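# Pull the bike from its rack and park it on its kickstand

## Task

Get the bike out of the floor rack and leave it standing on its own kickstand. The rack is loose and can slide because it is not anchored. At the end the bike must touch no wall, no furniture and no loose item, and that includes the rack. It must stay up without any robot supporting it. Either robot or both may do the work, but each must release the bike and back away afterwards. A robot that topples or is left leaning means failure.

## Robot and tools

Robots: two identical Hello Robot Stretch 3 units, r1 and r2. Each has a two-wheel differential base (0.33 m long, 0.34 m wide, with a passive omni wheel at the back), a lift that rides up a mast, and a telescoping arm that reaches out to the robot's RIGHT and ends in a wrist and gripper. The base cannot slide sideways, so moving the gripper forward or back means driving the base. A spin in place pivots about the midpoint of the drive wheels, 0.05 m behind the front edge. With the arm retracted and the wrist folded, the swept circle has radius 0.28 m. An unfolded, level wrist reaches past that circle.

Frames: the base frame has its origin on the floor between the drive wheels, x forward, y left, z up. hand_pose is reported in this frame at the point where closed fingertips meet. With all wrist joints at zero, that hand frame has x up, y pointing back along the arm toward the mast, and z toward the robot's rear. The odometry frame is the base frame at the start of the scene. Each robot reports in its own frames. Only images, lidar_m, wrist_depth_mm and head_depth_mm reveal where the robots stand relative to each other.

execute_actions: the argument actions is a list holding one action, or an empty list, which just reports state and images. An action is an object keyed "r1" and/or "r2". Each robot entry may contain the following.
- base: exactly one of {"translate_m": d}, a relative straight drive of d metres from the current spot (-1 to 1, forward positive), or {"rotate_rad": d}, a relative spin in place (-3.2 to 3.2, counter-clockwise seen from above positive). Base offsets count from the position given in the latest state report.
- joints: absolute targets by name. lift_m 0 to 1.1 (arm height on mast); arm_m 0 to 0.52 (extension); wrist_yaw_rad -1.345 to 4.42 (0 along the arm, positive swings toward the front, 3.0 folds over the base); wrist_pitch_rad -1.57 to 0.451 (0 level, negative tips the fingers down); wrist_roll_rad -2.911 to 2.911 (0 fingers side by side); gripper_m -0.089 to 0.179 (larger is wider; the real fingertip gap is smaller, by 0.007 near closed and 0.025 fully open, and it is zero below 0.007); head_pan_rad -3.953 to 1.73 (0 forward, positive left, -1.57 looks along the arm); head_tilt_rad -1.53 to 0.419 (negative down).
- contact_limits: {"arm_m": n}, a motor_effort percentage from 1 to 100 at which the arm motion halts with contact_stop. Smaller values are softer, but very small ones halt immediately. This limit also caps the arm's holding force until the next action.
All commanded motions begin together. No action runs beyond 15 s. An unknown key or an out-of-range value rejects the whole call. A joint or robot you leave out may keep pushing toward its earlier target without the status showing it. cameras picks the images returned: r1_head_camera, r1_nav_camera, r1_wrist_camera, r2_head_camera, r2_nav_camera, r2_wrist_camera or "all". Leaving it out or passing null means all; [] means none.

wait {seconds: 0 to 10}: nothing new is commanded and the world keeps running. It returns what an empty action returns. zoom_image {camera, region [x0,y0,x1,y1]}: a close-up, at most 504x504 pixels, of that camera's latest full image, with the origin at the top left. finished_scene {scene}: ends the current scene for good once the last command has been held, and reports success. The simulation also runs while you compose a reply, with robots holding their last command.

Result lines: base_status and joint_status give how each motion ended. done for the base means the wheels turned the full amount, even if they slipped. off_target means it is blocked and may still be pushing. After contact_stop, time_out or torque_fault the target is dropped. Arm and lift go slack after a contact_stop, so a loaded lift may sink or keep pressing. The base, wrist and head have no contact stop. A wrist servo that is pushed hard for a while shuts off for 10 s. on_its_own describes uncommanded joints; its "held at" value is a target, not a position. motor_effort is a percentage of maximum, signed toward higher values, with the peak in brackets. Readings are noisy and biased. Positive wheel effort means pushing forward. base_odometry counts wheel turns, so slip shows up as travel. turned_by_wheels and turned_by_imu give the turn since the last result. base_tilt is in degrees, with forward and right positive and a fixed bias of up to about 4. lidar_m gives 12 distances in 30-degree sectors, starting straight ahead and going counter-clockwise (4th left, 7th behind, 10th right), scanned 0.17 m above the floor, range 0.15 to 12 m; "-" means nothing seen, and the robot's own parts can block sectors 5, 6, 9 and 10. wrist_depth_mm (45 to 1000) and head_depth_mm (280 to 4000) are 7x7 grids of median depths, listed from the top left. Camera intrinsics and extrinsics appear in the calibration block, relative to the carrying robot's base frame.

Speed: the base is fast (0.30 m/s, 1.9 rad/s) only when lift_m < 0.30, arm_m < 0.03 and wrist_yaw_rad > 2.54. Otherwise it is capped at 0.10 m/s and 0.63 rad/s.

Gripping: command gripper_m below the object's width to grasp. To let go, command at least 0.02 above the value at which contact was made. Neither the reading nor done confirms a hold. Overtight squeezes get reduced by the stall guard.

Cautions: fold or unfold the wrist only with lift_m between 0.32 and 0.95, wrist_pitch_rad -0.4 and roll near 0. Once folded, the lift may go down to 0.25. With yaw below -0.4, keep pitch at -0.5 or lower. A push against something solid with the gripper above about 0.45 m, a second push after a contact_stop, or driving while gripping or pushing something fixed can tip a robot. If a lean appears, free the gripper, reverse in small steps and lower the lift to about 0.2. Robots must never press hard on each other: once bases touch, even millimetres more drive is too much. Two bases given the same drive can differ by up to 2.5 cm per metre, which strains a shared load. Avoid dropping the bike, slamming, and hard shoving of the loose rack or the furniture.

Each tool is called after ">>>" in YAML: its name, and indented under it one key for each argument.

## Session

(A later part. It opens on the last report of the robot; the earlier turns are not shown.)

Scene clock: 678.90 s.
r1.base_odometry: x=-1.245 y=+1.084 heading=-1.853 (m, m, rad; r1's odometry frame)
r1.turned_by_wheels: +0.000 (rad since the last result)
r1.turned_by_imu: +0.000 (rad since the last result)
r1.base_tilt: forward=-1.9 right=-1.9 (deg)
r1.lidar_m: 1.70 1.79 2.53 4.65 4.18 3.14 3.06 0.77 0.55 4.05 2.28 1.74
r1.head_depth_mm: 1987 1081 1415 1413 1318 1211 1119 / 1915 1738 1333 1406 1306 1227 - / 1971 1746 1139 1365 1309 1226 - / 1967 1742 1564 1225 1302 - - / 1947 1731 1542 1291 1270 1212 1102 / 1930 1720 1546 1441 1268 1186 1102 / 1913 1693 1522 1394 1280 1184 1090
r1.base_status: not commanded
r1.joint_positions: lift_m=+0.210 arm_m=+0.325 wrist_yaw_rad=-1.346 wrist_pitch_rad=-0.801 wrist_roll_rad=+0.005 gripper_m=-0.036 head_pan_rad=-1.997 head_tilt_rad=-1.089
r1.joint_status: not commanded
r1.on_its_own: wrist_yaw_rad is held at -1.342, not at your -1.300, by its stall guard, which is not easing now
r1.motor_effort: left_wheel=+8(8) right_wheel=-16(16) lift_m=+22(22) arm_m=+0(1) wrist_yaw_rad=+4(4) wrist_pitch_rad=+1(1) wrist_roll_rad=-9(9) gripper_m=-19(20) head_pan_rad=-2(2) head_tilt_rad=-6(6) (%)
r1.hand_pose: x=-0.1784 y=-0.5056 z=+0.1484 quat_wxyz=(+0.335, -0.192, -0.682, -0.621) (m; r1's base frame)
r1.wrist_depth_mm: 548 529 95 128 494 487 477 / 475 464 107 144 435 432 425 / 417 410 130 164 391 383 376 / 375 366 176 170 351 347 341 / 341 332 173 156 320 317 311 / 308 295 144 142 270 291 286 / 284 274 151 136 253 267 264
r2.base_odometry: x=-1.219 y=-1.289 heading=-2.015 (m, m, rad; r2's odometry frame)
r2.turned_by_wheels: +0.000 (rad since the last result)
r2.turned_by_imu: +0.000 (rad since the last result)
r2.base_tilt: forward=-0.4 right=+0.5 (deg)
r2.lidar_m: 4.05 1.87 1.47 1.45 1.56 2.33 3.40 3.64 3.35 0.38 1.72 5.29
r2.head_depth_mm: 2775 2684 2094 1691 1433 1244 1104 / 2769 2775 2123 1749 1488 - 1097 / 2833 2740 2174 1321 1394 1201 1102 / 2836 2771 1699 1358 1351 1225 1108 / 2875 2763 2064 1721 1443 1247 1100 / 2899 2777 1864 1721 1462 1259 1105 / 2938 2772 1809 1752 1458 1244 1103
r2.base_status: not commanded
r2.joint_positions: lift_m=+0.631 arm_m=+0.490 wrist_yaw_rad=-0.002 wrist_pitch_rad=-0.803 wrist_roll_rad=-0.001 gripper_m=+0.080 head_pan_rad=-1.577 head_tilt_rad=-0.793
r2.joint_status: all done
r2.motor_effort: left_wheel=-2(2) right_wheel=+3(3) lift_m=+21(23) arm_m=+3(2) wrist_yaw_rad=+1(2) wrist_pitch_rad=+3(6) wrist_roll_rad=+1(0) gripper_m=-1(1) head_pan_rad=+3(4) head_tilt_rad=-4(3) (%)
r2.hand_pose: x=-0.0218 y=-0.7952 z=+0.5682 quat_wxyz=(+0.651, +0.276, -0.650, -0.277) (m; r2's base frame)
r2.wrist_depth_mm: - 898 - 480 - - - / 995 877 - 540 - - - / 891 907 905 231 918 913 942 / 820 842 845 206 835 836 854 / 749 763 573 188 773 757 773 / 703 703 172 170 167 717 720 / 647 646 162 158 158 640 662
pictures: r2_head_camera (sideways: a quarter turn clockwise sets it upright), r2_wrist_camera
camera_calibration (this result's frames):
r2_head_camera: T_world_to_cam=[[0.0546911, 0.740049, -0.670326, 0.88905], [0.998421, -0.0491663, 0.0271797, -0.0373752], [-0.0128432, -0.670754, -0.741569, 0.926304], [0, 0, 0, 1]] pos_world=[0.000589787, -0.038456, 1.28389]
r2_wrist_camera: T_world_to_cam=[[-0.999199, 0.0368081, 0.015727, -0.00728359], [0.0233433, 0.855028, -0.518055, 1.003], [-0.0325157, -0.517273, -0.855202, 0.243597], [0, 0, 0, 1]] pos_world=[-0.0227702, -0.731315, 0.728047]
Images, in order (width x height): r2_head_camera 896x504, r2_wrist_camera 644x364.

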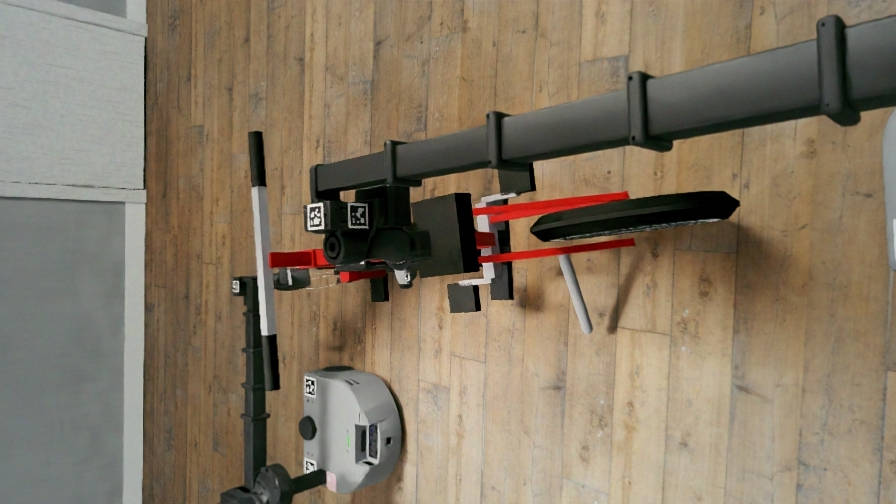

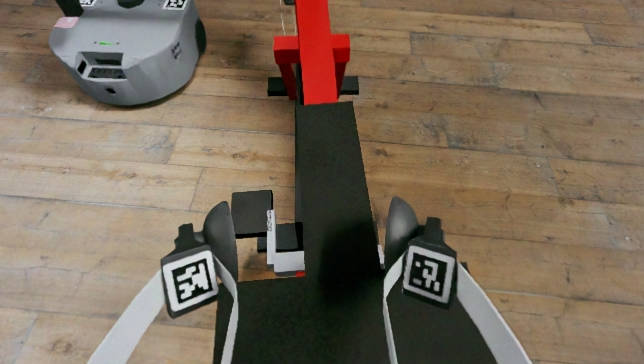

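>>> execute_actions:
  actions:
    - {"r2":{"joints":{"lift_m":0.605,"gripper_m":0.06}}}
  cameras: ["r2_wrist_camera","r2_head_camera","r1_head_camera"]

>>> execute_actions:
  actions:
    - {"r1":{"base":{"translate_m":0.1}}}
  cameras: ["r2_wrist_camera","r2_head_camera","r1_head_camera"]

Scene clock: 706.23 s.
r1.base_odometry: x=-1.245 y=+1.084 heading=-1.853 (m, m, rad; r1's odometry frame)
r1.turned_by_wheels: +0.000 (rad since the last result)
r1.turned_by_imu: +0.001 (rad since the last result)
r1.base_tilt: forward=-1.9 right=-1.9 (deg)
r1.lidar_m: 1.70 1.79 2.53 4.65 4.14 3.15 3.06 0.76 0.55 4.07 2.27 1.74
r1.head_depth_mm: 2005 1081 1420 1432 1317 1216 1117 / 1920 1755 1337 1413 1316 1222 - / 1973 1743 1131 1359 1305 1231 - / 1966 1734 1563 1232 1301 - - / 1941 1721 1556 1291 1277 1202 1092 / 1935 1718 1539 1457 1280 1186 1104 / 1919 1708 1528 1408 1280 1181 1094
r1.base_status: not commanded
r1.joint_positions: lift_m=+0.210 arm_m=+0.325 wrist_yaw_rad=-1.346 wrist_pitch_rad=-0.801 wrist_roll_rad=+0.005 gripper_m=-0.036 head_pan_rad=-1.997 head_tilt_rad=-1.089
r1.joint_status: not commanded
r1.on_its_own: wrist_yaw_rad is held at -1.342, not at your -1.300, by its stall guard, which is not easing now
r1.motor_effort: left_wheel=+8(8) right_wheel=-16(17) lift_m=+23(22) arm_m=+1(1) wrist_yaw_rad=+4(4) wrist_pitch_rad=+0(0) wrist_roll_rad=-9(9) gripper_m=-18(20) head_pan_rad=-1(1) head_tilt_rad=-6(5) (%)
r1.hand_pose: x=-0.1784 y=-0.5056 z=+0.1484 quat_wxyz=(+0.335, -0.192, -0.682, -0.621) (m; r1's base frame)
r1.wrist_depth_mm: 542 530 95 128 490 486 479 / 475 460 107 143 440 431 420 / 412 413 130 164 389 382 377 / 371 367 177 169 352 343 338 / 337 333 173 156 322 317 309 / 307 297 145 142 272 288 286 / 283 272 151 136 255 267 266
r2.base_odometry: x=-1.219 y=-1.289 heading=-2.015 (m, m, rad; r2's odometry frame)
r2.turned_by_wheels: +0.000 (rad since the last result)
r2.turned_by_imu: +0.000 (rad since the last result)
r2.base_tilt: forward=-0.4 right=+0.5 (deg)
r2.lidar_m: 4.04 1.87 1.47 1.45 1.56 2.33 3.39 3.64 3.34 0.38 1.72 5.26
r2.head_depth_mm: 2817 2743 2074 1717 1438 1246 1115 / 2805 2751 2099 1712 1456 - 1092 / 2868 2745 2192 1330 1380 1202 1113 / 2822 2789 1392 1362 1352 1229 1104 / 2885 2800 2057 1720 1451 1251 1100 / 2841 2810 1875 1736 1447 1254 1102 / 2924 2801 1821 1748 1459 1259 1108
r2.base_status: not commanded
r2.joint_positions: lift_m=+0.606 arm_m=+0.490 wrist_yaw_rad=-0.008 wrist_pitch_rad=-0.764 wrist_roll_rad=-0.007 gripper_m=+0.060 head_pan_rad=-1.577 head_tilt_rad=-0.793
r2.joint_status: all done
r2.motor_effort: left_wheel=-6(6) right_wheel=+17(16) lift_m=+19(21) arm_m=+1(3) wrist_yaw_rad=+6(6) wrist_pitch_rad=-16(17) wrist_roll_rad=+3(3) gripper_m=-6(74) head_pan_rad=+4(3) head_tilt_rad=-3(3) (%)
r2.hand_pose: x=-0.0229 y=-0.8032 z=+0.5498 quat_wxyz=(+0.658, +0.262, -0.654, -0.266) (m; r2's base frame)
r2.wrist_depth_mm: - 912 - 838 - - - / - 863 - 508 - - - / 918 902 938 210 939 943 938 / 815 821 851 184 859 844 835 / 747 750 735 167 780 777 771 / 691 693 151 152 149 697 711 / 625 639 141 141 140 635 649
pictures: r1_head_camera (sideways: a quarter turn clockwise sets it upright), r2_head_camera (sideways: a quarter turn clockwise sets it upright), r2_wrist_camera
camera_calibration (this result's frames):
r1_head_camera: T_world_to_cam=[[0.35661, 0.816004, -0.454936, 0.61028], [0.906443, -0.42013, -0.0430428, 0.0535545], [-0.226255, -0.397024, -0.889484, 1.11825], [0, 0, 0, 1]] pos_world=[-0.0131669, -0.0315214, 1.2746]
r2_head_camera: T_world_to_cam=[[0.0546909, 0.740049, -0.670326, 0.88905], [0.998421, -0.0491661, 0.0271797, -0.0373752], [-0.012843, -0.670754, -0.741569, 0.926304], [0, 0, 0, 1]] pos_world=[0.000589796, -0.038456, 1.28389]
r2_wrist_camera: T_world_to_cam=[[-0.999045, 0.039602, 0.0184577, -0.00700465], [0.0228637, 0.833842, -0.551529, 1.00168], [-0.0372325, -0.55058, -0.833952, 0.185154], [0, 0, 0, 1]] pos_world=[-0.0230064, -0.733024, 0.706994]
Images, in order (width x height): r1_head_camera 896x504, r2_head_camera 896x504, r2_wrist_camera 644x364.

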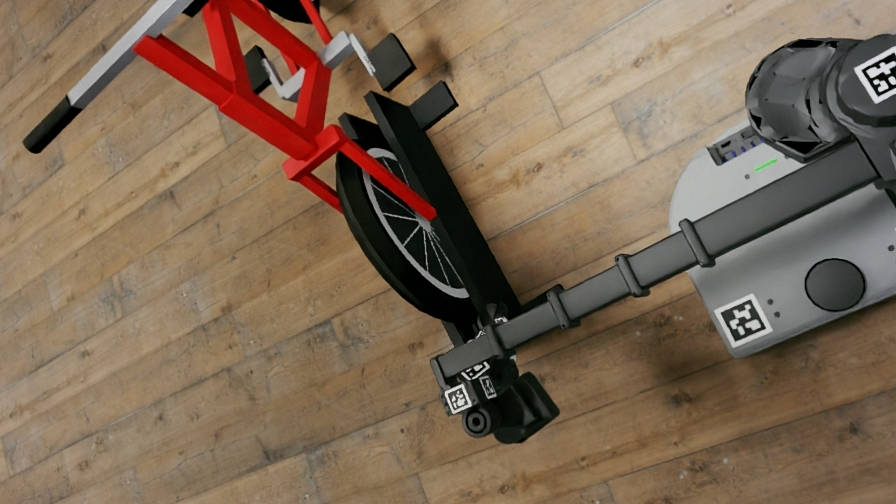

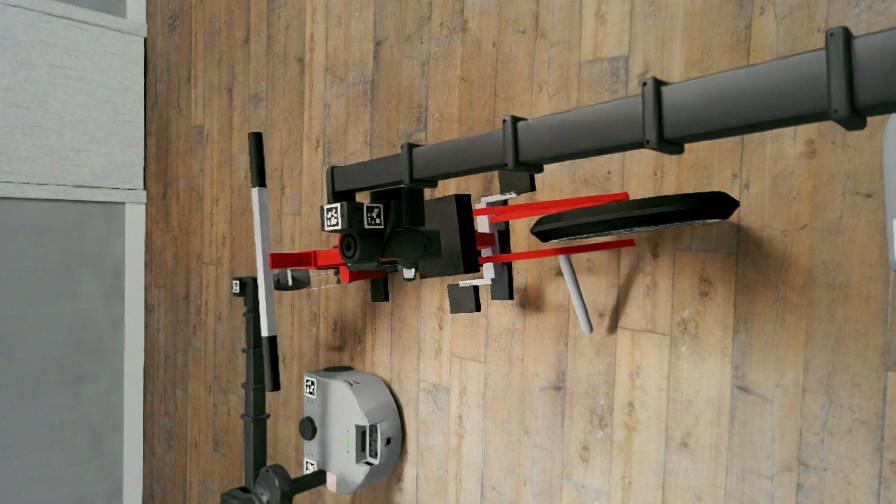

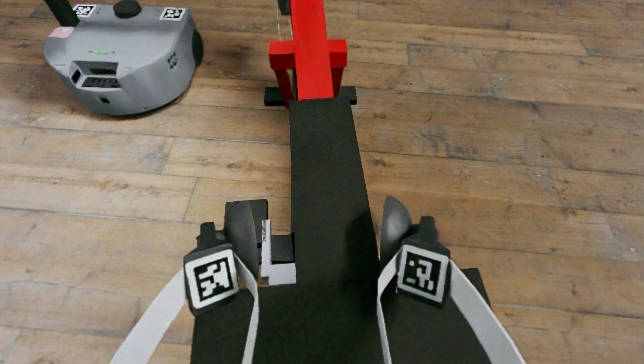

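Scene clock: 708.40 s.
r1.base_odometry: x=-1.273 y=+0.989 heading=-1.854 (m, m, rad; r1's odometry frame)
r1.turned_by_wheels: -0.002 (rad since the last result)
r1.turned_by_imu: -0.040 (rad since the last result)
r1.base_tilt: forward=-1.9 right=-1.8 (deg)
r1.lidar_m: 1.61 1.67 2.29 4.66 4.46 3.26 3.14 0.76 0.59 4.07 2.22 1.66
r1.head_depth_mm: 1956 1086 1353 1447 1308 1214 1125 / 1950 1734 1190 1420 1303 1227 - / 1967 1748 1550 1358 1299 1223 - / 1967 1737 1552 1235 1299 - - / 1949 1726 1549 1433 1277 1207 1086 / 1929 1720 1553 1433 1278 1186 1103 / 1920 1696 1526 1389 1279 1183 1098
r1.base_status: done
r1.joint_positions: lift_m=+0.210 arm_m=+0.325 wrist_yaw_rad=-1.348 wrist_pitch_rad=-0.697 wrist_roll_rad=-0.007 gripper_m=-0.036 head_pan_rad=-1.997 head_tilt_rad=-1.089
r1.joint_status: not commanded
r1.on_its_own: wrist_yaw_rad is held at -1.342, not at your -1.300, by its stall guard, which is not easing now; left_wheel is at rest, and its effort (-29) is outside its rest range (-18 to +18); right_wheel is at rest, and its effort (+47) is outside its rest range (-18 to +18); wrist_pitch_rad is at rest, and its effort (-41) is outside its rest range (-20 to +32)
r1.motor_effort: left_wheel=-29(39) right_wheel=+47(63) lift_m=+37(37) arm_m=+0(0) wrist_yaw_rad=+7(7) wrist_pitch_rad=-41(44) wrist_roll_rad=-4(9) gripper_m=-19(20) head_pan_rad=+0(2) head_tilt_rad=-5(6) (%)
r1.hand_pose: x=-0.1981 y=-0.5097 z=+0.1657 quat_wxyz=(+0.371, -0.224, -0.668, -0.605) (m; r1's base frame)
r1.wrist_depth_mm: 676 665 600 158 621 609 596 / 566 553 527 175 520 505 512 / 472 462 436 208 445 444 436 / 412 406 223 245 394 387 379 / 366 361 183 173 352 344 338 / 328 319 161 156 305 310 306 / 295 287 243 198 267 281 278
r2.base_odometry: x=-1.219 y=-1.289 heading=-2.015 (m, m, rad; r2's odometry frame)
r2.turned_by_wheels: +0.001 (rad since the last result)
r2.turned_by_imu: +0.001 (rad since the last result)
r2.base_tilt: forward=-0.4 right=+0.5 (deg)
r2.lidar_m: 4.03 1.87 1.47 1.45 1.56 2.32 3.39 3.64 3.36 0.39 1.81 5.27
r2.head_depth_mm: 2767 2706 2103 1690 1445 1243 1115 / 2821 2738 2093 1716 1466 - 1096 / 2812 2767 2141 1638 1389 1225 1112 / 2869 2785 1927 1016 1355 1220 1093 / 2889 2794 2088 1739 1450 1257 1100 / 2909 2803 1938 1728 1444 1264 1100 / 2895 2810 1883 1734 1457 1255 1110
r2.base_status: not commanded
r2.joint_positions: lift_m=+0.605 arm_m=+0.490 wrist_yaw_rad=+0.007 wrist_pitch_rad=-0.744 wrist_roll_rad=-0.008 gripper_m=+0.060 head_pan_rad=-1.577 head_tilt_rad=-0.793
r2.joint_status: not commanded
r2.on_its_own: wrist_pitch_rad is at rest, and its effort (-26) is outside its rest range (-20 to +32)
r2.motor_effort: left_wheel=+1(6) right_wheel=-4(16) lift_m=+25(26) arm_m=-6(6) wrist_yaw_rad=-5(7) wrist_pitch_rad=-26(40) wrist_roll_rad=+3(4) gripper_m=+1(5) head_pan_rad=+3(4) head_tilt_rad=-2(3) (%)
r2.hand_pose: x=-0.0204 y=-0.8077 z=+0.5530 quat_wxyz=(+0.662, +0.260, -0.655, -0.254) (m; r2's base frame)
r2.wrist_depth_mm: - 960 - - - - - / - 944 - 479 - - - / 938 949 957 216 948 941 983 / 844 834 858 191 857 855 875 / 747 761 759 170 780 785 776 / 692 694 155 156 150 698 701 / 637 634 144 142 141 657 650
pictures: r1_head_camera (sideways: a quarter turn clockwise sets it upright), r2_head_camera (sideways: a quarter turn clockwise sets it upright), r2_wrist_camera
camera_calibration (this result's frames):
r1_head_camera: T_world_to_cam=[[0.356609, 0.816005, -0.454935, 0.61028], [0.906443, -0.42013, -0.0430428, 0.0535545], [-0.226255, -0.397023, -0.889484, 1.11825], [0, 0, 0, 1]] pos_world=[-0.0131669, -0.0315214, 1.2746]
r2_head_camera: T_world_to_cam=[[0.054691, 0.740049, -0.670326, 0.88905], [0.998421, -0.0491662, 0.0271797, -0.0373752], [-0.0128431, -0.670754, -0.741569, 0.926304], [0, 0, 0, 1]] pos_world=[0.000589792, -0.038456, 1.28389]
r2_wrist_camera: T_world_to_cam=[[-0.99952, 0.02493, 0.018391, -0.0162416], [0.0100702, 0.822867, -0.568144, 1.00716], [-0.0292973, -0.567686, -0.822723, 0.16557], [0, 0, 0, 1]] pos_world=[-0.0215254, -0.734364, 0.70873]
Images, in order (width x height): r1_head_camera 896x504, r2_head_camera 896x504, r2_wrist_camera 644x364.

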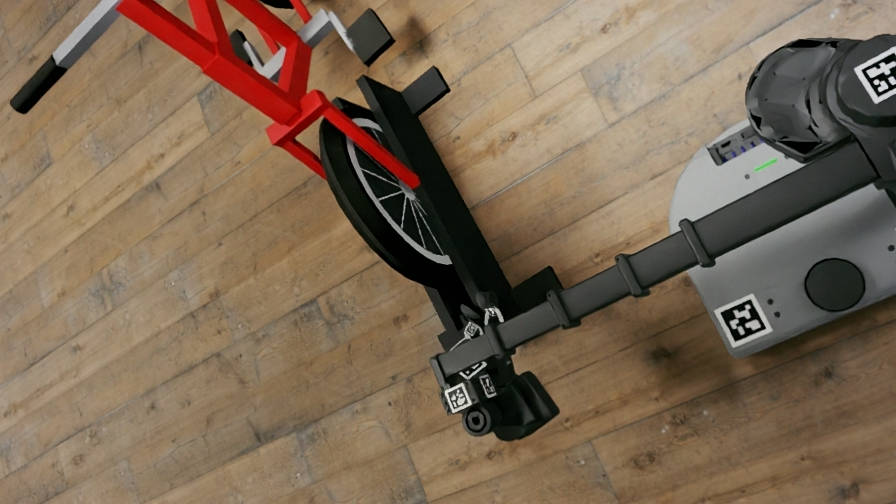

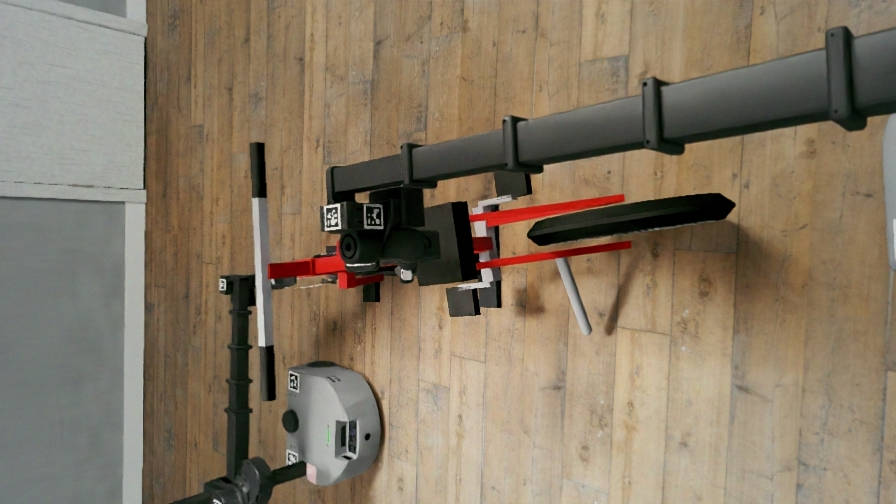

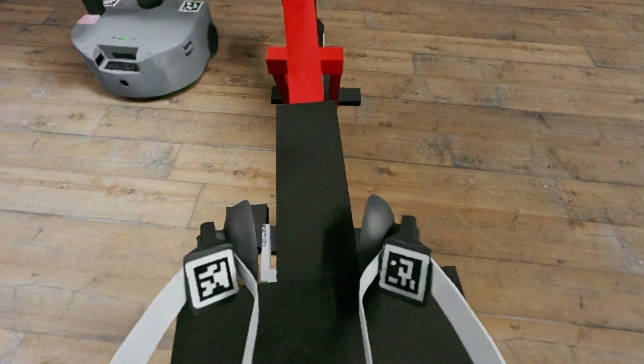

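>>> execute_actions:
  actions:
    - {"r1":{"base":{"translate_m":0.12}},"r2":{"joints":{"arm_m":0.44}}}
  cameras: ["r2_head_camera","r1_head_camera"]

Scene clock: 716.40 s.
r1.base_odometry: x=-1.306 y=+0.874 heading=-1.856 (m, m, rad; r1's odometry frame)
r1.turned_by_wheels: -0.002 (rad since the last result)
r1.turned_by_imu: -0.004 (rad since the last result)
r1.base_tilt: forward=-2.0 right=-1.7 (deg)
r1.lidar_m: 1.48 1.54 2.11 4.66 4.63 3.37 3.26 0.75 0.69 4.05 2.08 1.54
r1.head_depth_mm: 1982 1760 1518 1437 1314 1206 1125 / 1980 1760 1228 1398 1305 1215 - / 1979 1744 1569 1368 1302 1229 - / 1967 1736 1560 1321 1289 - - / 1947 1721 1552 1440 1266 1202 1097 / 1936 1726 1548 1438 1272 1189 1099 / 1929 1693 1540 1405 1279 1186 1103
r1.base_status: done
r1.joint_positions: lift_m=+0.210 arm_m=+0.325 wrist_yaw_rad=-1.349 wrist_pitch_rad=-0.693 wrist_roll_rad=-0.006 gripper_m=-0.036 head_pan_rad=-1.997 head_tilt_rad=-1.089
r1.joint_status: not commanded
r1.on_its_own: wrist_yaw_rad is held at -1.342, not at your -1.300, by its stall guard, which is not easing now; left_wheel is at rest, and its effort (-34) is outside its rest range (-18 to +18); right_wheel is at rest, and its effort (+53) is outside its rest range (-18 to +18); wrist_pitch_rad is at rest, and its effort (-42) is outside its rest range (-20 to +32)
r1.motor_effort: left_wheel=-34(35) right_wheel=+53(60) lift_m=+37(37) arm_m=+0(0) wrist_yaw_rad=+7(6) wrist_pitch_rad=-42(43) wrist_roll_rad=-5(5) gripper_m=-21(22) head_pan_rad=-1(2) head_tilt_rad=-6(6) (%)
r1.hand_pose: x=-0.1987 y=-0.5098 z=+0.1664 quat_wxyz=(+0.371, -0.226, -0.668, -0.604) (m; r1's base frame)
r1.wrist_depth_mm: 676 674 657 314 618 614 597 / 569 558 545 309 518 512 509 / 478 474 456 327 454 441 437 / 415 408 238 286 393 384 382 / 366 363 187 175 353 347 339 / 328 325 162 156 291 312 308 / 295 286 251 202 265 282 275
r2.base_odometry: x=-1.219 y=-1.289 heading=-2.015 (m, m, rad; r2's odometry frame)
r2.turned_by_wheels: +0.000 (rad since the last result)
r2.turned_by_imu: +0.001 (rad since the last result)
r2.base_tilt: forward=-0.3 right=+0.5 (deg)
r2.lidar_m: 4.03 1.87 1.47 1.45 1.56 2.33 3.40 3.66 0.35 0.34 1.92 5.31
r2.head_depth_mm: 2835 2730 2085 1695 1448 1244 1112 / 2871 2766 2089 1712 1471 - 1093 / 2806 2783 2121 1628 1371 1199 1103 / 2850 2802 1914 966 1350 1217 1105 / 2872 2786 2053 1725 1449 1244 1101 / 2900 2832 1924 1731 1438 1257 1103 / 2939 1809 2007 1718 1458 1257 1109
r2.base_status: not commanded
r2.joint_positions: lift_m=+0.605 arm_m=+0.441 wrist_yaw_rad=+0.010 wrist_pitch_rad=-0.760 wrist_roll_rad=-0.008 gripper_m=+0.060 head_pan_rad=-1.577 head_tilt_rad=-0.793
r2.joint_status: all done
r2.motor_effort: left_wheel=+2(2) right_wheel=-6(6) lift_m=+26(26) arm_m=-7(9) wrist_yaw_rad=-7(7) wrist_pitch_rad=-19(32) wrist_roll_rad=+3(3) gripper_m=+2(1) head_pan_rad=+4(4) head_tilt_rad=-3(2) (%)
r2.hand_pose: x=-0.0200 y=-0.7547 z=+0.5502 quat_wxyz=(+0.661, +0.266, -0.652, -0.258) (m; r2's base frame)
r2.wrist_depth_mm: - - - 613 - - - / - - - 469 - - - / 933 920 930 216 948 974 941 / 823 841 841 189 845 840 864 / 746 750 564 168 783 768 769 / 693 691 152 153 149 695 709 / 630 628 143 141 139 652 649
pictures: r1_head_camera (sideways: a quarter turn clockwise sets it upright), r2_head_camera (sideways: a quarter turn clockwise sets it upright)
camera_calibration (this result's frames):
r1_head_camera: T_world_to_cam=[[0.35661, 0.816004, -0.454936, 0.61028], [0.906443, -0.42013, -0.0430428, 0.0535545], [-0.226255, -0.397024, -0.889484, 1.11825], [0, 0, 0, 1]] pos_world=[-0.0131669, -0.0315214, 1.2746]
r2_head_camera: T_world_to_cam=[[0.0546909, 0.740049, -0.670326, 0.88905], [0.998421, -0.0491661, 0.0271797, -0.0373752], [-0.012843, -0.670754, -0.741569, 0.926304], [0, 0, 0, 1]] pos_world=[0.000589796, -0.038456, 1.28389]
Images, in order (width x height): r1_head_camera 896x504, r2_head_camera 896x504.

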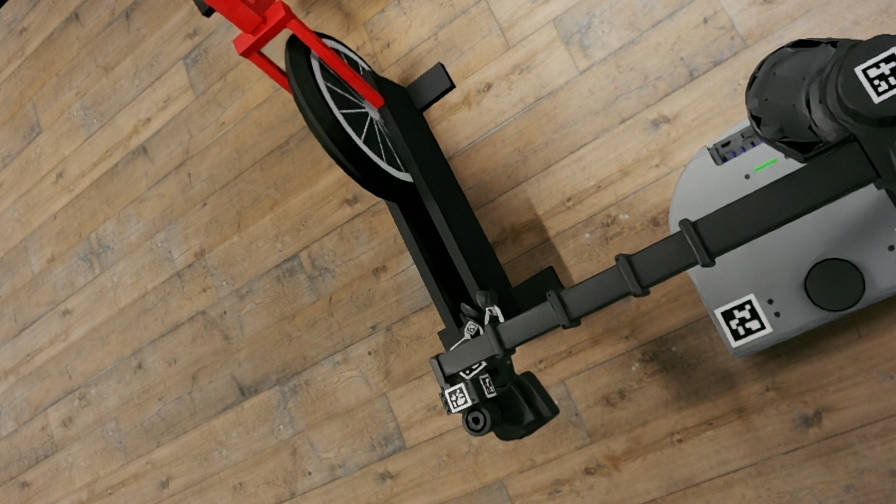

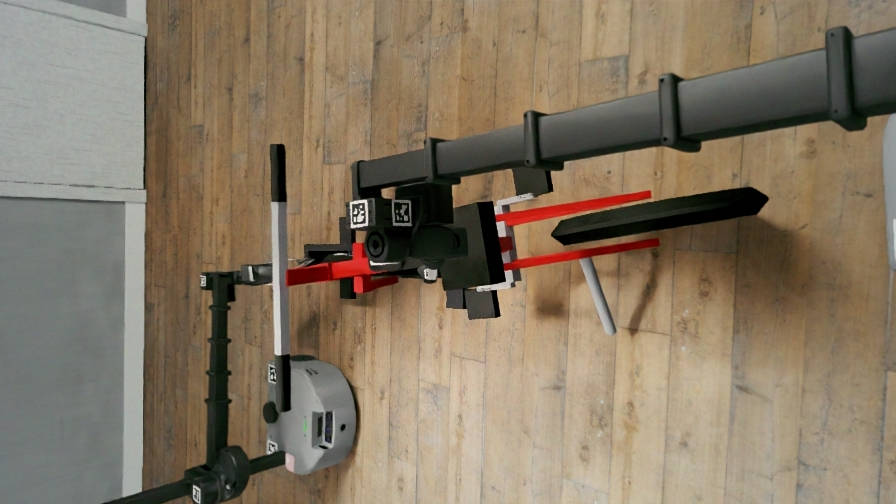

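Working.

>>> execute_actions:
  actions:
    - {"r1":{"base":{"translate_m":0.2}},"r2":{"joints":{"arm_m":0.36}}}
  cameras: ["r2_head_camera","r1_head_camera"]

Scene clock: 723.17 s.
r1.base_odometry: x=-1.363 y=+0.682 heading=-1.857 (m, m, rad; r1's odometry frame)
r1.turned_by_wheels: -0.001 (rad since the last result)
r1.turned_by_imu: -0.032 (rad since the last result)
r1.base_tilt: forward=-1.9 right=-1.8 (deg)
r1.lidar_m: 1.29 1.33 1.78 4.50 4.83 3.64 3.45 0.89 4.25 4.07 1.86 1.35
r1.head_depth_mm: 1988 1787 1373 1435 1320 1213 1123 / 1988 1772 1577 1416 1318 1224 - / 1997 1743 1569 1385 1297 1225 - / 1980 1743 1572 1322 1293 - - / 1948 1715 1548 1423 1279 1204 1096 / 1941 1721 1552 1451 1274 1185 1096 / 1910 1706 1530 1396 1276 1176 1094
r1.base_status: done
r1.joint_positions: lift_m=+0.210 arm_m=+0.325 wrist_yaw_rad=-1.349 wrist_pitch_rad=-0.711 wrist_roll_rad=-0.001 gripper_m=-0.036 head_pan_rad=-1.997 head_tilt_rad=-1.089
r1.joint_status: not commanded
r1.on_its_own: wrist_yaw_rad is held at -1.342, not at your -1.300, by its stall guard, which is not easing now; wrist_pitch_rad is at rest, and its effort (-35) is outside its rest range (-20 to +32)
r1.motor_effort: left_wheel=-11(31) right_wheel=+15(57) lift_m=+36(37) arm_m=+0(0) wrist_yaw_rad=+6(7) wrist_pitch_rad=-35(43) wrist_roll_rad=-6(7) gripper_m=-20(22) head_pan_rad=-2(1) head_tilt_rad=-6(6) (%)
r1.hand_pose: x=-0.1955 y=-0.5091 z=+0.1632 quat_wxyz=(+0.364, -0.221, -0.671, -0.607) (m; r1's base frame)
r1.wrist_depth_mm: 662 652 632 477 594 583 580 / 551 535 512 376 512 490 482 / 465 452 261 383 442 427 423 / 407 402 224 366 386 379 375 / 360 358 180 170 341 343 334 / 327 321 157 153 297 305 302 / 294 283 237 198 267 282 277
r2.base_odometry: x=-1.219 y=-1.289 heading=-2.014 (m, m, rad; r2's odometry frame)
r2.turned_by_wheels: +0.000 (rad since the last result)
r2.turned_by_imu: +0.001 (rad since the last result)
r2.base_tilt: forward=-0.3 right=+0.4 (deg)
r2.lidar_m: 4.03 1.87 1.47 1.45 1.56 2.33 3.40 3.65 0.25 0.26 2.10 5.30
r2.head_depth_mm: 2804 2724 2121 1710 1438 1247 1111 / 2791 2766 2089 1719 1467 - 1094 / 2849 2748 2065 - 1350 1202 1080 / 2868 2640 1984 1209 1177 1200 1103 / 2898 2667 2061 1716 1441 1251 1100 / 2893 2656 2068 1723 1451 1252 1102 / 2858 2588 2094 1739 1456 1259 1109
r2.base_status: not commanded
r2.joint_positions: lift_m=+0.605 arm_m=+0.360 wrist_yaw_rad=+0.018 wrist_pitch_rad=-0.782 wrist_roll_rad=-0.008 gripper_m=+0.060 head_pan_rad=-1.577 head_tilt_rad=-0.793
r2.joint_status: all done
r2.on_its_own: wrist_yaw_rad is at rest, and its effort (-14) is outside its rest range (-12 to +12)
r2.motor_effort: left_wheel=+4(4) right_wheel=-15(15) lift_m=+26(26) arm_m=-4(9) wrist_yaw_rad=-14(13) wrist_pitch_rad=-8(29) wrist_roll_rad=+3(4) gripper_m=-5(5) head_pan_rad=+4(4) head_tilt_rad=-3(3) (%)
r2.hand_pose: x=-0.0186 y=-0.6700 z=+0.5465 quat_wxyz=(+0.659, +0.277, -0.648, -0.263) (m; r2's base frame)
r2.wrist_depth_mm: - - - 590 - - - / - - 997 554 - - - / 901 911 890 835 932 923 930 / 803 800 803 466 832 828 833 / 753 743 168 171 767 765 765 / 680 686 153 151 146 693 695 / 624 147 142 139 137 650 647
pictures: r1_head_camera (sideways: a quarter turn clockwise sets it upright), r2_head_camera (sideways: a quarter turn clockwise sets it upright)
camera_calibration (this result's frames):
r1_head_camera: T_world_to_cam=[[0.356609, 0.816005, -0.454935, 0.61028], [0.906443, -0.42013, -0.0430428, 0.0535545], [-0.226255, -0.397023, -0.889484, 1.11825], [0, 0, 0, 1]] pos_world=[-0.0131669, -0.0315214, 1.2746]
r2_head_camera: T_world_to_cam=[[0.0546912, 0.740049, -0.670326, 0.88905], [0.998421, -0.0491664, 0.0271797, -0.0373752], [-0.0128433, -0.670754, -0.741569, 0.926304], [0, 0, 0, 1]] pos_world=[0.000589783, -0.038456, 1.28389]
Images, in order (width x height): r1_head_camera 896x504, r2_head_camera 896x504.

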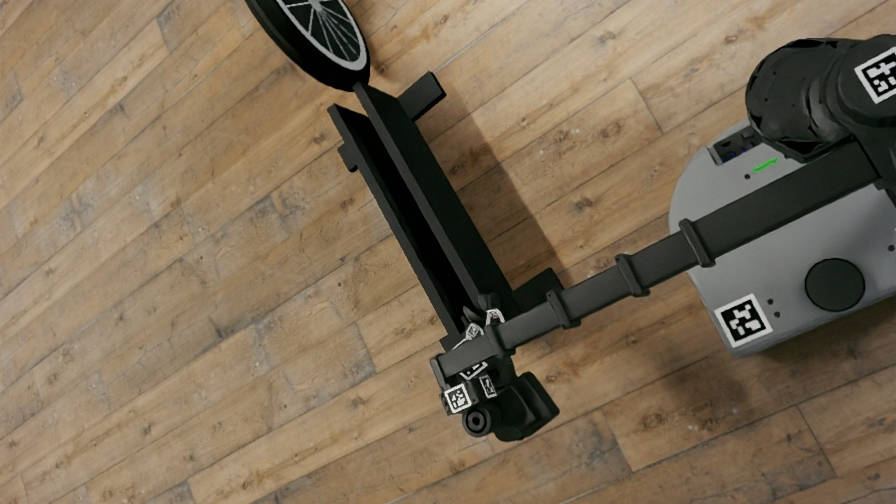

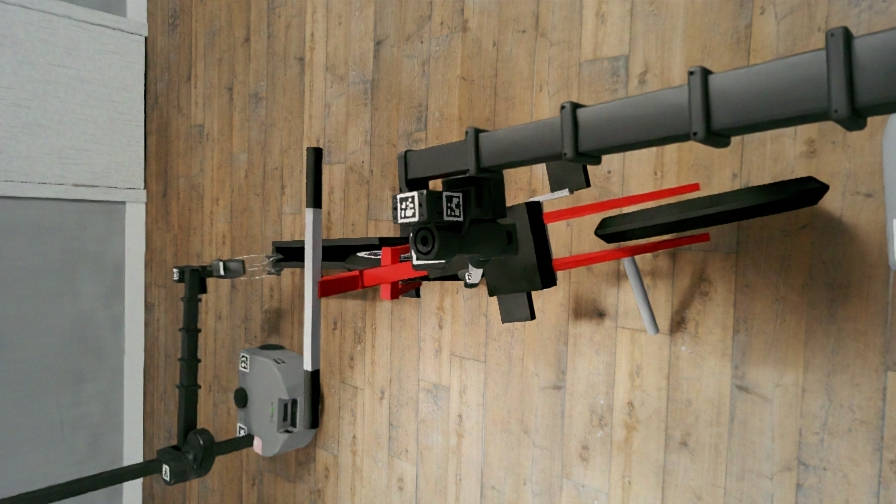

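>>> execute_actions:
  actions:
    - {"r1":{"base":{"translate_m":0.3}}}
  cameras: ["r2_head_camera","r1_nav_camera"]

>>> execute_actions:
  actions:
    - {"r2":{"base":{"translate_m":0.03}},"r1":{"joints":{"gripper_m":0.08}}}
  cameras: ["r2_head_camera","r2_wrist_camera"]

Scene clock: 736.40 s.
r1.base_odometry: x=-1.448 y=+0.394 heading=-1.857 (m, m, rad; r1's odometry frame)
r1.turned_by_wheels: -0.001 (rad since the last result)
r1.turned_by_imu: -0.001 (rad since the last result)
r1.base_tilt: forward=-1.9 right=-1.8 (deg)
r1.lidar_m: 0.99 1.02 1.36 3.45 4.82 3.91 3.77 1.14 4.26 4.05 1.43 1.04
r1.head_depth_mm: 1984 1764 1593 1444 1310 1208 1125 / 1980 1761 1589 1431 1304 1215 - / 1956 1742 1578 1389 1309 1229 - / 1958 1743 1561 1341 1308 - - / 1940 1731 1551 1424 1279 1204 1092 / 1949 1716 1543 1437 1270 1175 1104 / 1933 1717 1544 1396 1286 1187 1094
r1.base_status: done
r1.joint_positions: lift_m=+0.210 arm_m=+0.325 wrist_yaw_rad=-1.348 wrist_pitch_rad=-0.716 wrist_roll_rad=-0.005 gripper_m=-0.036 head_pan_rad=-1.997 head_tilt_rad=-1.089
r1.joint_status: not commanded
r1.on_its_own: wrist_yaw_rad is held at -1.342, not at your -1.300, by its stall guard, which is not easing now; wrist_pitch_rad is at rest, and its effort (-33) is outside its rest range (-20 to +32)
r1.motor_effort: left_wheel=-9(11) right_wheel=+14(22) lift_m=+36(36) arm_m=-1(0) wrist_yaw_rad=+6(7) wrist_pitch_rad=-33(35) wrist_roll_rad=-5(6) gripper_m=-20(20) head_pan_rad=-2(1) head_tilt_rad=-6(6) (%)
r1.hand_pose: x=-0.1945 y=-0.5089 z=+0.1622 quat_wxyz=(+0.364, -0.218, -0.671, -0.608) (m; r1's base frame)
r1.wrist_depth_mm: 643 645 593 545 588 577 576 / 548 543 489 486 505 495 485 / 460 456 254 416 433 430 417 / 410 396 213 373 382 381 371 / 361 352 183 168 342 336 335 / 323 318 155 152 292 305 303 / 296 282 185 183 267 279 278
r2.base_odometry: x=-1.219 y=-1.289 heading=-2.014 (m, m, rad; r2's odometry frame)
r2.turned_by_wheels: +0.000 (rad since the last result)
r2.turned_by_imu: +0.001 (rad since the last result)
r2.base_tilt: forward=-0.3 right=+0.5 (deg)
r2.lidar_m: 4.05 1.87 1.48 1.45 1.56 2.33 3.39 3.66 0.25 0.26 3.57 5.32
r2.head_depth_mm: 2760 2757 2090 1728 1437 1247 1112 / 2785 2758 2122 1703 1456 - 1090 / 2855 2728 2050 - 1361 1205 1078 / 2859 2685 1989 1201 1167 1203 1099 / 2863 2654 2054 1726 1456 1252 1094 / 2890 2322 2149 1722 1451 1255 1100 / 2884 2798 2150 1732 1457 1258 1103
r2.base_status: not commanded
r2.joint_positions: lift_m=+0.605 arm_m=+0.360 wrist_yaw_rad=+0.018 wrist_pitch_rad=-0.782 wrist_roll_rad=-0.008 gripper_m=+0.060 head_pan_rad=-1.577 head_tilt_rad=-0.793
r2.joint_status: not commanded
r2.on_its_own: wrist_yaw_rad is at rest, and its effort (-13) is outside its rest range (-12 to +12)
r2.motor_effort: left_wheel=+4(4) right_wheel=-15(15) lift_m=+25(25) arm_m=-3(4) wrist_yaw_rad=-13(13) wrist_pitch_rad=-8(8) wrist_roll_rad=+3(3) gripper_m=-5(6) head_pan_rad=+4(4) head_tilt_rad=-3(2) (%)
r2.hand_pose: x=-0.0186 y=-0.6700 z=+0.5465 quat_wxyz=(+0.659, +0.277, -0.648, -0.263) (m; r2's base frame)
r2.wrist_depth_mm: - - - 594 - - - / - - - 539 - - - / 906 910 876 818 917 938 962 / 802 821 810 472 845 838 848 / 738 748 168 170 765 756 763 / 678 677 154 151 146 695 694 / 627 147 142 139 137 654 645
pictures: r1_nav_camera (sideways: a quarter turn counterclockwise sets it upright), r2_head_camera (sideways: a quarter turn clockwise sets it upright)
camera_calibration (this result's frames):
r1_nav_camera: T_world_to_cam=[[-0.400553, -0.766772, 0.501615, -0.60261], [-0.898636, 0.435642, -0.0516599, 0.124784], [-0.178913, -0.471462, -0.863547, 1.07475], [0, 0, 0, 1]] pos_world=[0.0630466, -0.00971947, 1.23683]
r2_head_camera: T_world_to_cam=[[0.0546909, 0.740049, -0.670326, 0.88905], [0.998421, -0.0491661, 0.0271797, -0.0373752], [-0.012843, -0.670754, -0.741569, 0.926304], [0, 0, 0, 1]] pos_world=[0.000589796, -0.038456, 1.28389]
Images, in order (width x height): r1_nav_camera 672x504, r2_head_camera 896x504.

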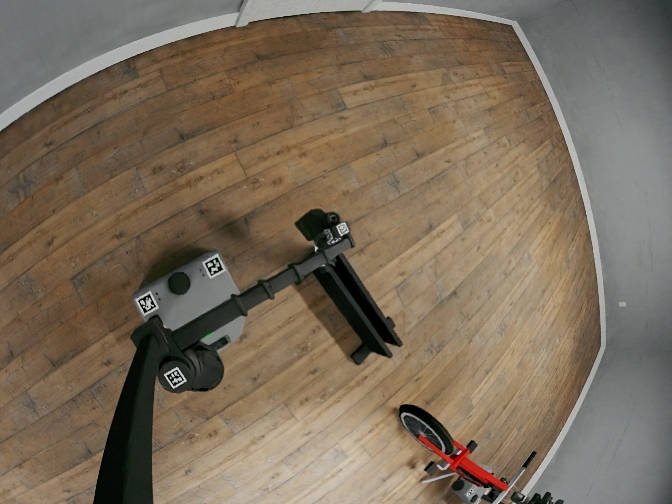

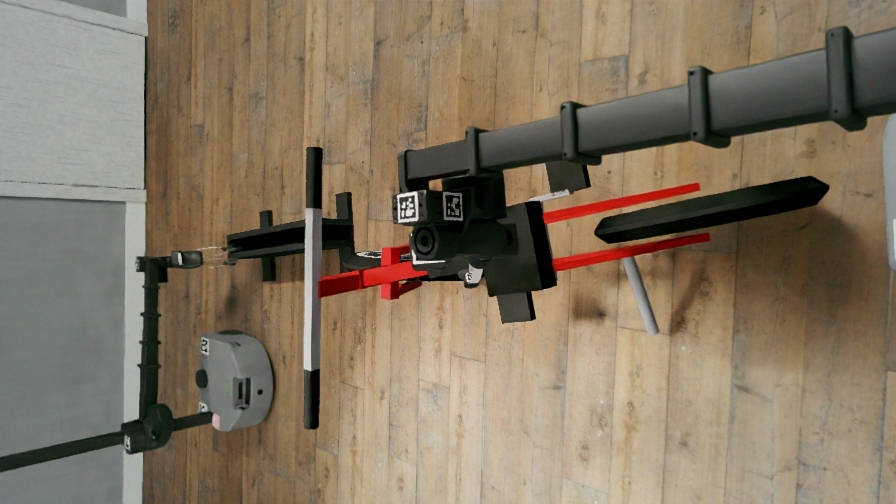

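Scene clock: 738.73 s.
r1.base_odometry: x=-1.448 y=+0.394 heading=-1.857 (m, m, rad; r1's odometry frame)
r1.turned_by_wheels: +0.000 (rad since the last result)
r1.turned_by_imu: +0.000 (rad since the last result)
r1.base_tilt: forward=-2.0 right=-1.8 (deg)
r1.lidar_m: 0.99 1.02 1.37 3.46 4.80 3.95 3.75 1.13 4.28 4.05 1.43 1.04
r1.head_depth_mm: 1988 1767 1582 1438 1316 1209 1120 / 1991 1764 1580 1420 1304 1218 - / 1960 1754 1563 1398 1304 1232 - / 1965 1734 1568 1345 1297 - - / 1945 1717 1547 1421 1276 1203 1091 / 1942 1717 1550 1433 1268 1180 1104 / 1916 1696 1532 1398 1275 1184 1094
r1.base_status: not commanded
r1.joint_positions: lift_m=+0.210 arm_m=+0.325 wrist_yaw_rad=-1.348 wrist_pitch_rad=-0.738 wrist_roll_rad=-0.008 gripper_m=+0.080 head_pan_rad=-1.997 head_tilt_rad=-1.089
r1.joint_status: all done
r1.on_its_own: wrist_yaw_rad is held at -1.342, not at your -1.300, by its stall guard, which is not easing now; wrist_pitch_rad is at rest, and its effort (-25) is outside its rest range (-20 to +32)
r1.motor_effort: left_wheel=-8(9) right_wheel=+14(14) lift_m=+36(36) arm_m=+0(0) wrist_yaw_rad=+7(7) wrist_pitch_rad=-25(33) wrist_roll_rad=-3(5) gripper_m=+3(83) head_pan_rad=-1(2) head_tilt_rad=-6(6) (%)
r1.hand_pose: x=-0.1905 y=-0.5080 z=+0.1585 quat_wxyz=(+0.358, -0.210, -0.673, -0.612) (m; r1's base frame)
r1.wrist_depth_mm: 623 594 552 539 556 546 551 / 517 504 328 458 484 471 462 / 441 438 234 412 423 416 410 / 393 389 205 361 377 370 365 / 351 345 175 328 343 328 327 / 318 306 148 153 282 305 300 / 289 279 179 206 264 275 273
r2.base_odometry: x=-1.232 y=-1.316 heading=-2.013 (m, m, rad; r2's odometry frame)
r2.turned_by_wheels: +0.001 (rad since the last result)
r2.turned_by_imu: +0.002 (rad since the last result)
r2.base_tilt: forward=-0.3 right=+0.5 (deg)
r2.lidar_m: 3.98 1.86 1.46 1.45 1.56 2.32 3.42 3.70 0.25 0.28 3.56 5.33
r2.head_depth_mm: 2782 2714 2083 1722 1436 1237 1112 / 2813 2738 2104 1707 1481 - 1091 / 2820 2744 2111 - 1354 1178 1082 / 2845 2653 1991 1102 1041 1199 1103 / 2902 2663 2057 1719 1424 1249 1104 / 2878 2334 2130 1729 1445 1254 1100 / 2896 2794 2145 1753 1460 1262 1107
r2.base_status: done
r2.joint_positions: lift_m=+0.605 arm_m=+0.360 wrist_yaw_rad=+0.081 wrist_pitch_rad=-0.798 wrist_roll_rad=+0.010 gripper_m=+0.060 head_pan_rad=-1.577 head_tilt_rad=-0.793
r2.joint_status: not commanded
r2.on_its_own: wrist_yaw_rad is held at +0.048, not at your +0.000, by its stall guard, which is still easing; right_wheel is at rest, and its effort (-34) is outside its rest range (-18 to +18)
r2.motor_effort: left_wheel=+10(11) right_wheel=-34(35) lift_m=+25(26) arm_m=-3(3) wrist_yaw_rad=-24(23) wrist_pitch_rad=+0(7) wrist_roll_rad=-4(3) gripper_m=-13(14) head_pan_rad=+4(4) head_tilt_rad=-3(2) (%)
r2.hand_pose: x=-0.0085 y=-0.6663 z=+0.5439 quat_wxyz=(+0.659, +0.300, -0.643, -0.250) (m; r2's base frame)
r2.wrist_depth_mm: - - - 459 - - - / - - - 447 - - - / 885 900 866 450 905 905 898 / 809 822 195 462 814 793 813 / 741 755 173 480 757 749 741 / 693 689 160 168 454 688 694 / 639 155 148 140 431 636 639
pictures: r2_head_camera (sideways: a quarter turn clockwise sets it upright), r2_wrist_camera
camera_calibration (this result's frames):
r2_head_camera: T_world_to_cam=[[0.0546911, 0.740049, -0.670326, 0.88905], [0.998421, -0.0491663, 0.0271797, -0.0373752], [-0.0128432, -0.670754, -0.741569, 0.926304], [0, 0, 0, 1]] pos_world=[0.000589787, -0.038456, 1.28389]
r2_wrist_camera: T_world_to_cam=[[-0.99925, -0.0378972, 0.00793975, -0.0438626], [-0.0364613, 0.851952, -0.522348, 0.879613], [0.0130313, -0.522246, -0.852695, 0.285661], [0, 0, 0, 1]] pos_world=[-0.0154804, -0.601865, 0.703395]
Images, in order (width x height): r2_head_camera 896x504, r2_wrist_camera 644x364.

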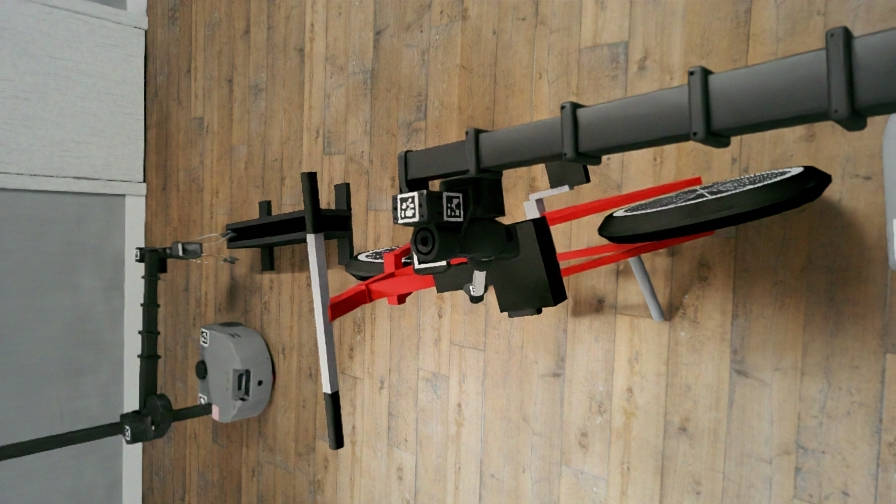

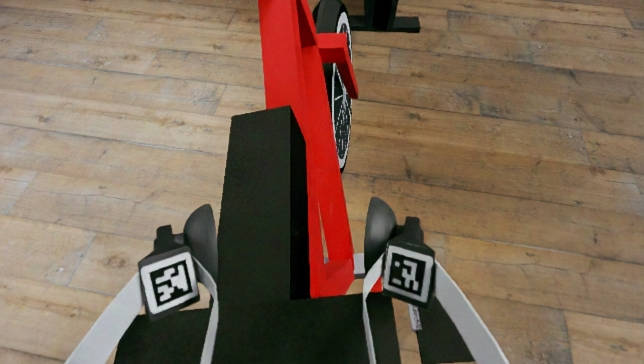

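>>> execute_actions:
  actions:
    - {"r2":{"joints":{"gripper_m":0.11}},"r1":{"joints":{"lift_m":0.4}}}
  cameras: ["r2_head_camera","r2_wrist_camera"]

Scene clock: 745.43 s.
r1.base_odometry: x=-1.448 y=+0.394 heading=-1.857 (m, m, rad; r1's odometry frame)
r1.turned_by_wheels: +0.000 (rad since the last result)
r1.turned_by_imu: +0.002 (rad since the last result)
r1.base_tilt: forward=-2.0 right=-1.8 (deg)
r1.lidar_m: 0.99 1.02 1.37 3.44 4.83 3.95 3.74 1.16 4.24 4.05 1.43 1.04
r1.head_depth_mm: 2009 1768 1590 1422 1320 1230 - / 1995 1755 1589 1427 1316 1221 - / 1958 1739 1584 1382 1311 1234 - / 1949 1735 1557 1338 1311 - - / 1947 1718 1564 1427 1277 1214 1093 / 1934 1721 1558 1352 1280 1186 1101 / 1943 1695 1537 1390 1275 1181 1100
r1.base_status: not commanded
r1.joint_positions: lift_m=+0.400 arm_m=+0.325 wrist_yaw_rad=-1.345 wrist_pitch_rad=-0.807 wrist_roll_rad=-0.010 gripper_m=+0.080 head_pan_rad=-1.997 head_tilt_rad=-1.089
r1.joint_status: all done
r1.on_its_own: wrist_yaw_rad is held at -1.342, not at your -1.300, by its stall guard, which is not easing now
r1.motor_effort: left_wheel=+0(9) right_wheel=-1(14) lift_m=+44(46) arm_m=-1(0) wrist_yaw_rad=+3(7) wrist_pitch_rad=+2(25) wrist_roll_rad=-3(4) gripper_m=+2(4) head_pan_rad=-1(2) head_tilt_rad=-6(6) (%)
r1.hand_pose: x=-0.1772 y=-0.5056 z=+0.3367 quat_wxyz=(+0.339, -0.185, -0.680, -0.624) (m; r1's base frame)
r1.wrist_depth_mm: 855 816 801 806 807 780 774 / 751 737 725 691 702 694 680 / 657 652 639 544 624 628 606 / 594 585 581 549 568 560 562 / 539 537 534 505 524 519 505 / 488 486 337 468 464 477 471 / 452 452 429 427 431 435 432
r2.base_odometry: x=-1.232 y=-1.316 heading=-2.014 (m, m, rad; r2's odometry frame)
r2.turned_by_wheels: -0.001 (rad since the last result)
r2.turned_by_imu: +0.000 (rad since the last result)
r2.base_tilt: forward=-0.4 right=+0.5 (deg)
r2.lidar_m: 4.02 1.87 1.47 1.45 1.56 2.32 3.42 3.69 0.26 0.28 3.58 5.30
r2.head_depth_mm: 2780 2733 2113 1709 1437 1249 1114 / 2824 2745 2109 1702 1476 - 1095 / 2849 2730 2114 - 1378 1180 1083 / 2845 2734 2049 1264 1188 1205 1103 / 2855 2793 1996 1634 1398 1258 1102 / 2786 2643 2117 1692 1452 1260 1100 / 2842 2787 2156 1739 1460 1257 1103
r2.base_status: not commanded
r2.joint_positions: lift_m=+0.605 arm_m=+0.360 wrist_yaw_rad=+0.098 wrist_pitch_rad=-0.770 wrist_roll_rad=+0.019 gripper_m=+0.110 head_pan_rad=-1.577 head_tilt_rad=-0.793
r2.joint_status: all done
r2.on_its_own: wrist_yaw_rad is held at +0.098, not at your +0.000, by its stall guard, which is not easing now
r2.motor_effort: left_wheel=+0(5) right_wheel=+1(17) lift_m=+26(26) arm_m=-2(2) wrist_yaw_rad=-1(15) wrist_pitch_rad=-13(21) wrist_roll_rad=-8(8) gripper_m=+0(85) head_pan_rad=+4(4) head_tilt_rad=-3(4) (%)
r2.hand_pose: x=-0.0052 y=-0.6715 z=+0.5485 quat_wxyz=(+0.662, +0.295, -0.647, -0.236) (m; r2's base frame)
r2.wrist_depth_mm: - - 377 - - - - / - - 974 576 - - - / 933 936 287 569 931 920 939 / 834 832 207 780 823 828 833 / 750 762 188 725 769 760 756 / 688 - 170 398 676 714 700 / 640 161 151 148 439 640 642
pictures: r2_head_camera (sideways: a quarter turn clockwise sets it upright), r2_wrist_camera
camera_calibration (this result's frames):
r2_head_camera: T_world_to_cam=[[0.0546684, 0.74005, -0.670326, 0.889051], [0.998422, -0.0491357, 0.0271797, -0.0373752], [-0.0128226, -0.670754, -0.741569, 0.926304], [0, 0, 0, 1]] pos_world=[0.000590965, -0.0384561, 1.28389]
r2_wrist_camera: T_world_to_cam=[[-0.998832, -0.0483261, -0.000127469, -0.0433431], [-0.0404235, 0.836936, -0.545806, 0.889327], [0.0264833, -0.545163, -0.837912, 0.263415], [0, 0, 0, 1]] pos_world=[-0.0143189, -0.6028, 0.706113]
Images, in order (width x height): r2_head_camera 896x504, r2_wrist_camera 644x364.

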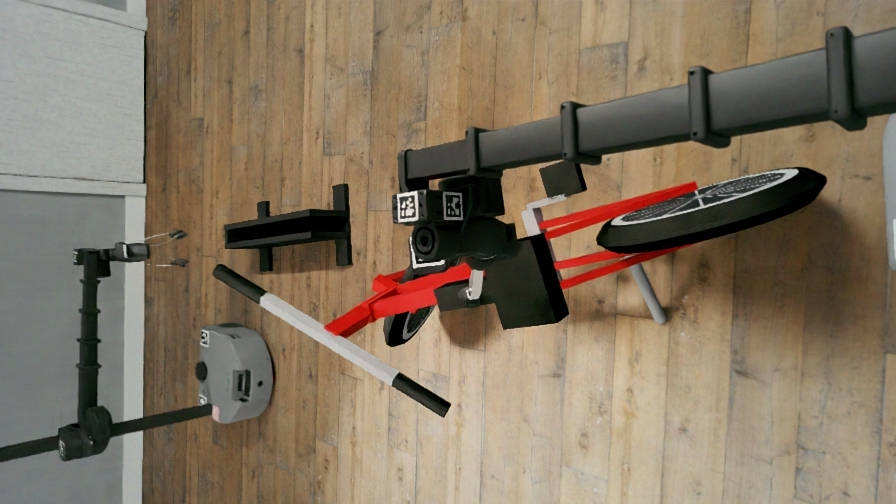

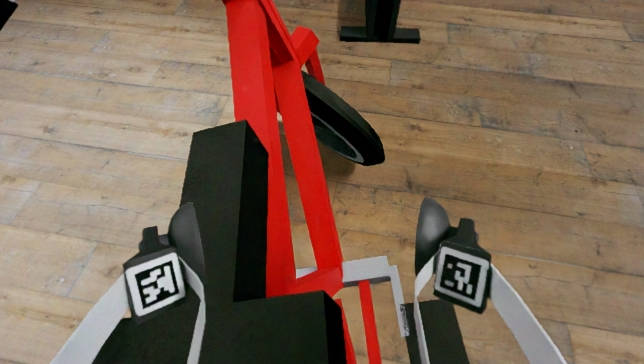

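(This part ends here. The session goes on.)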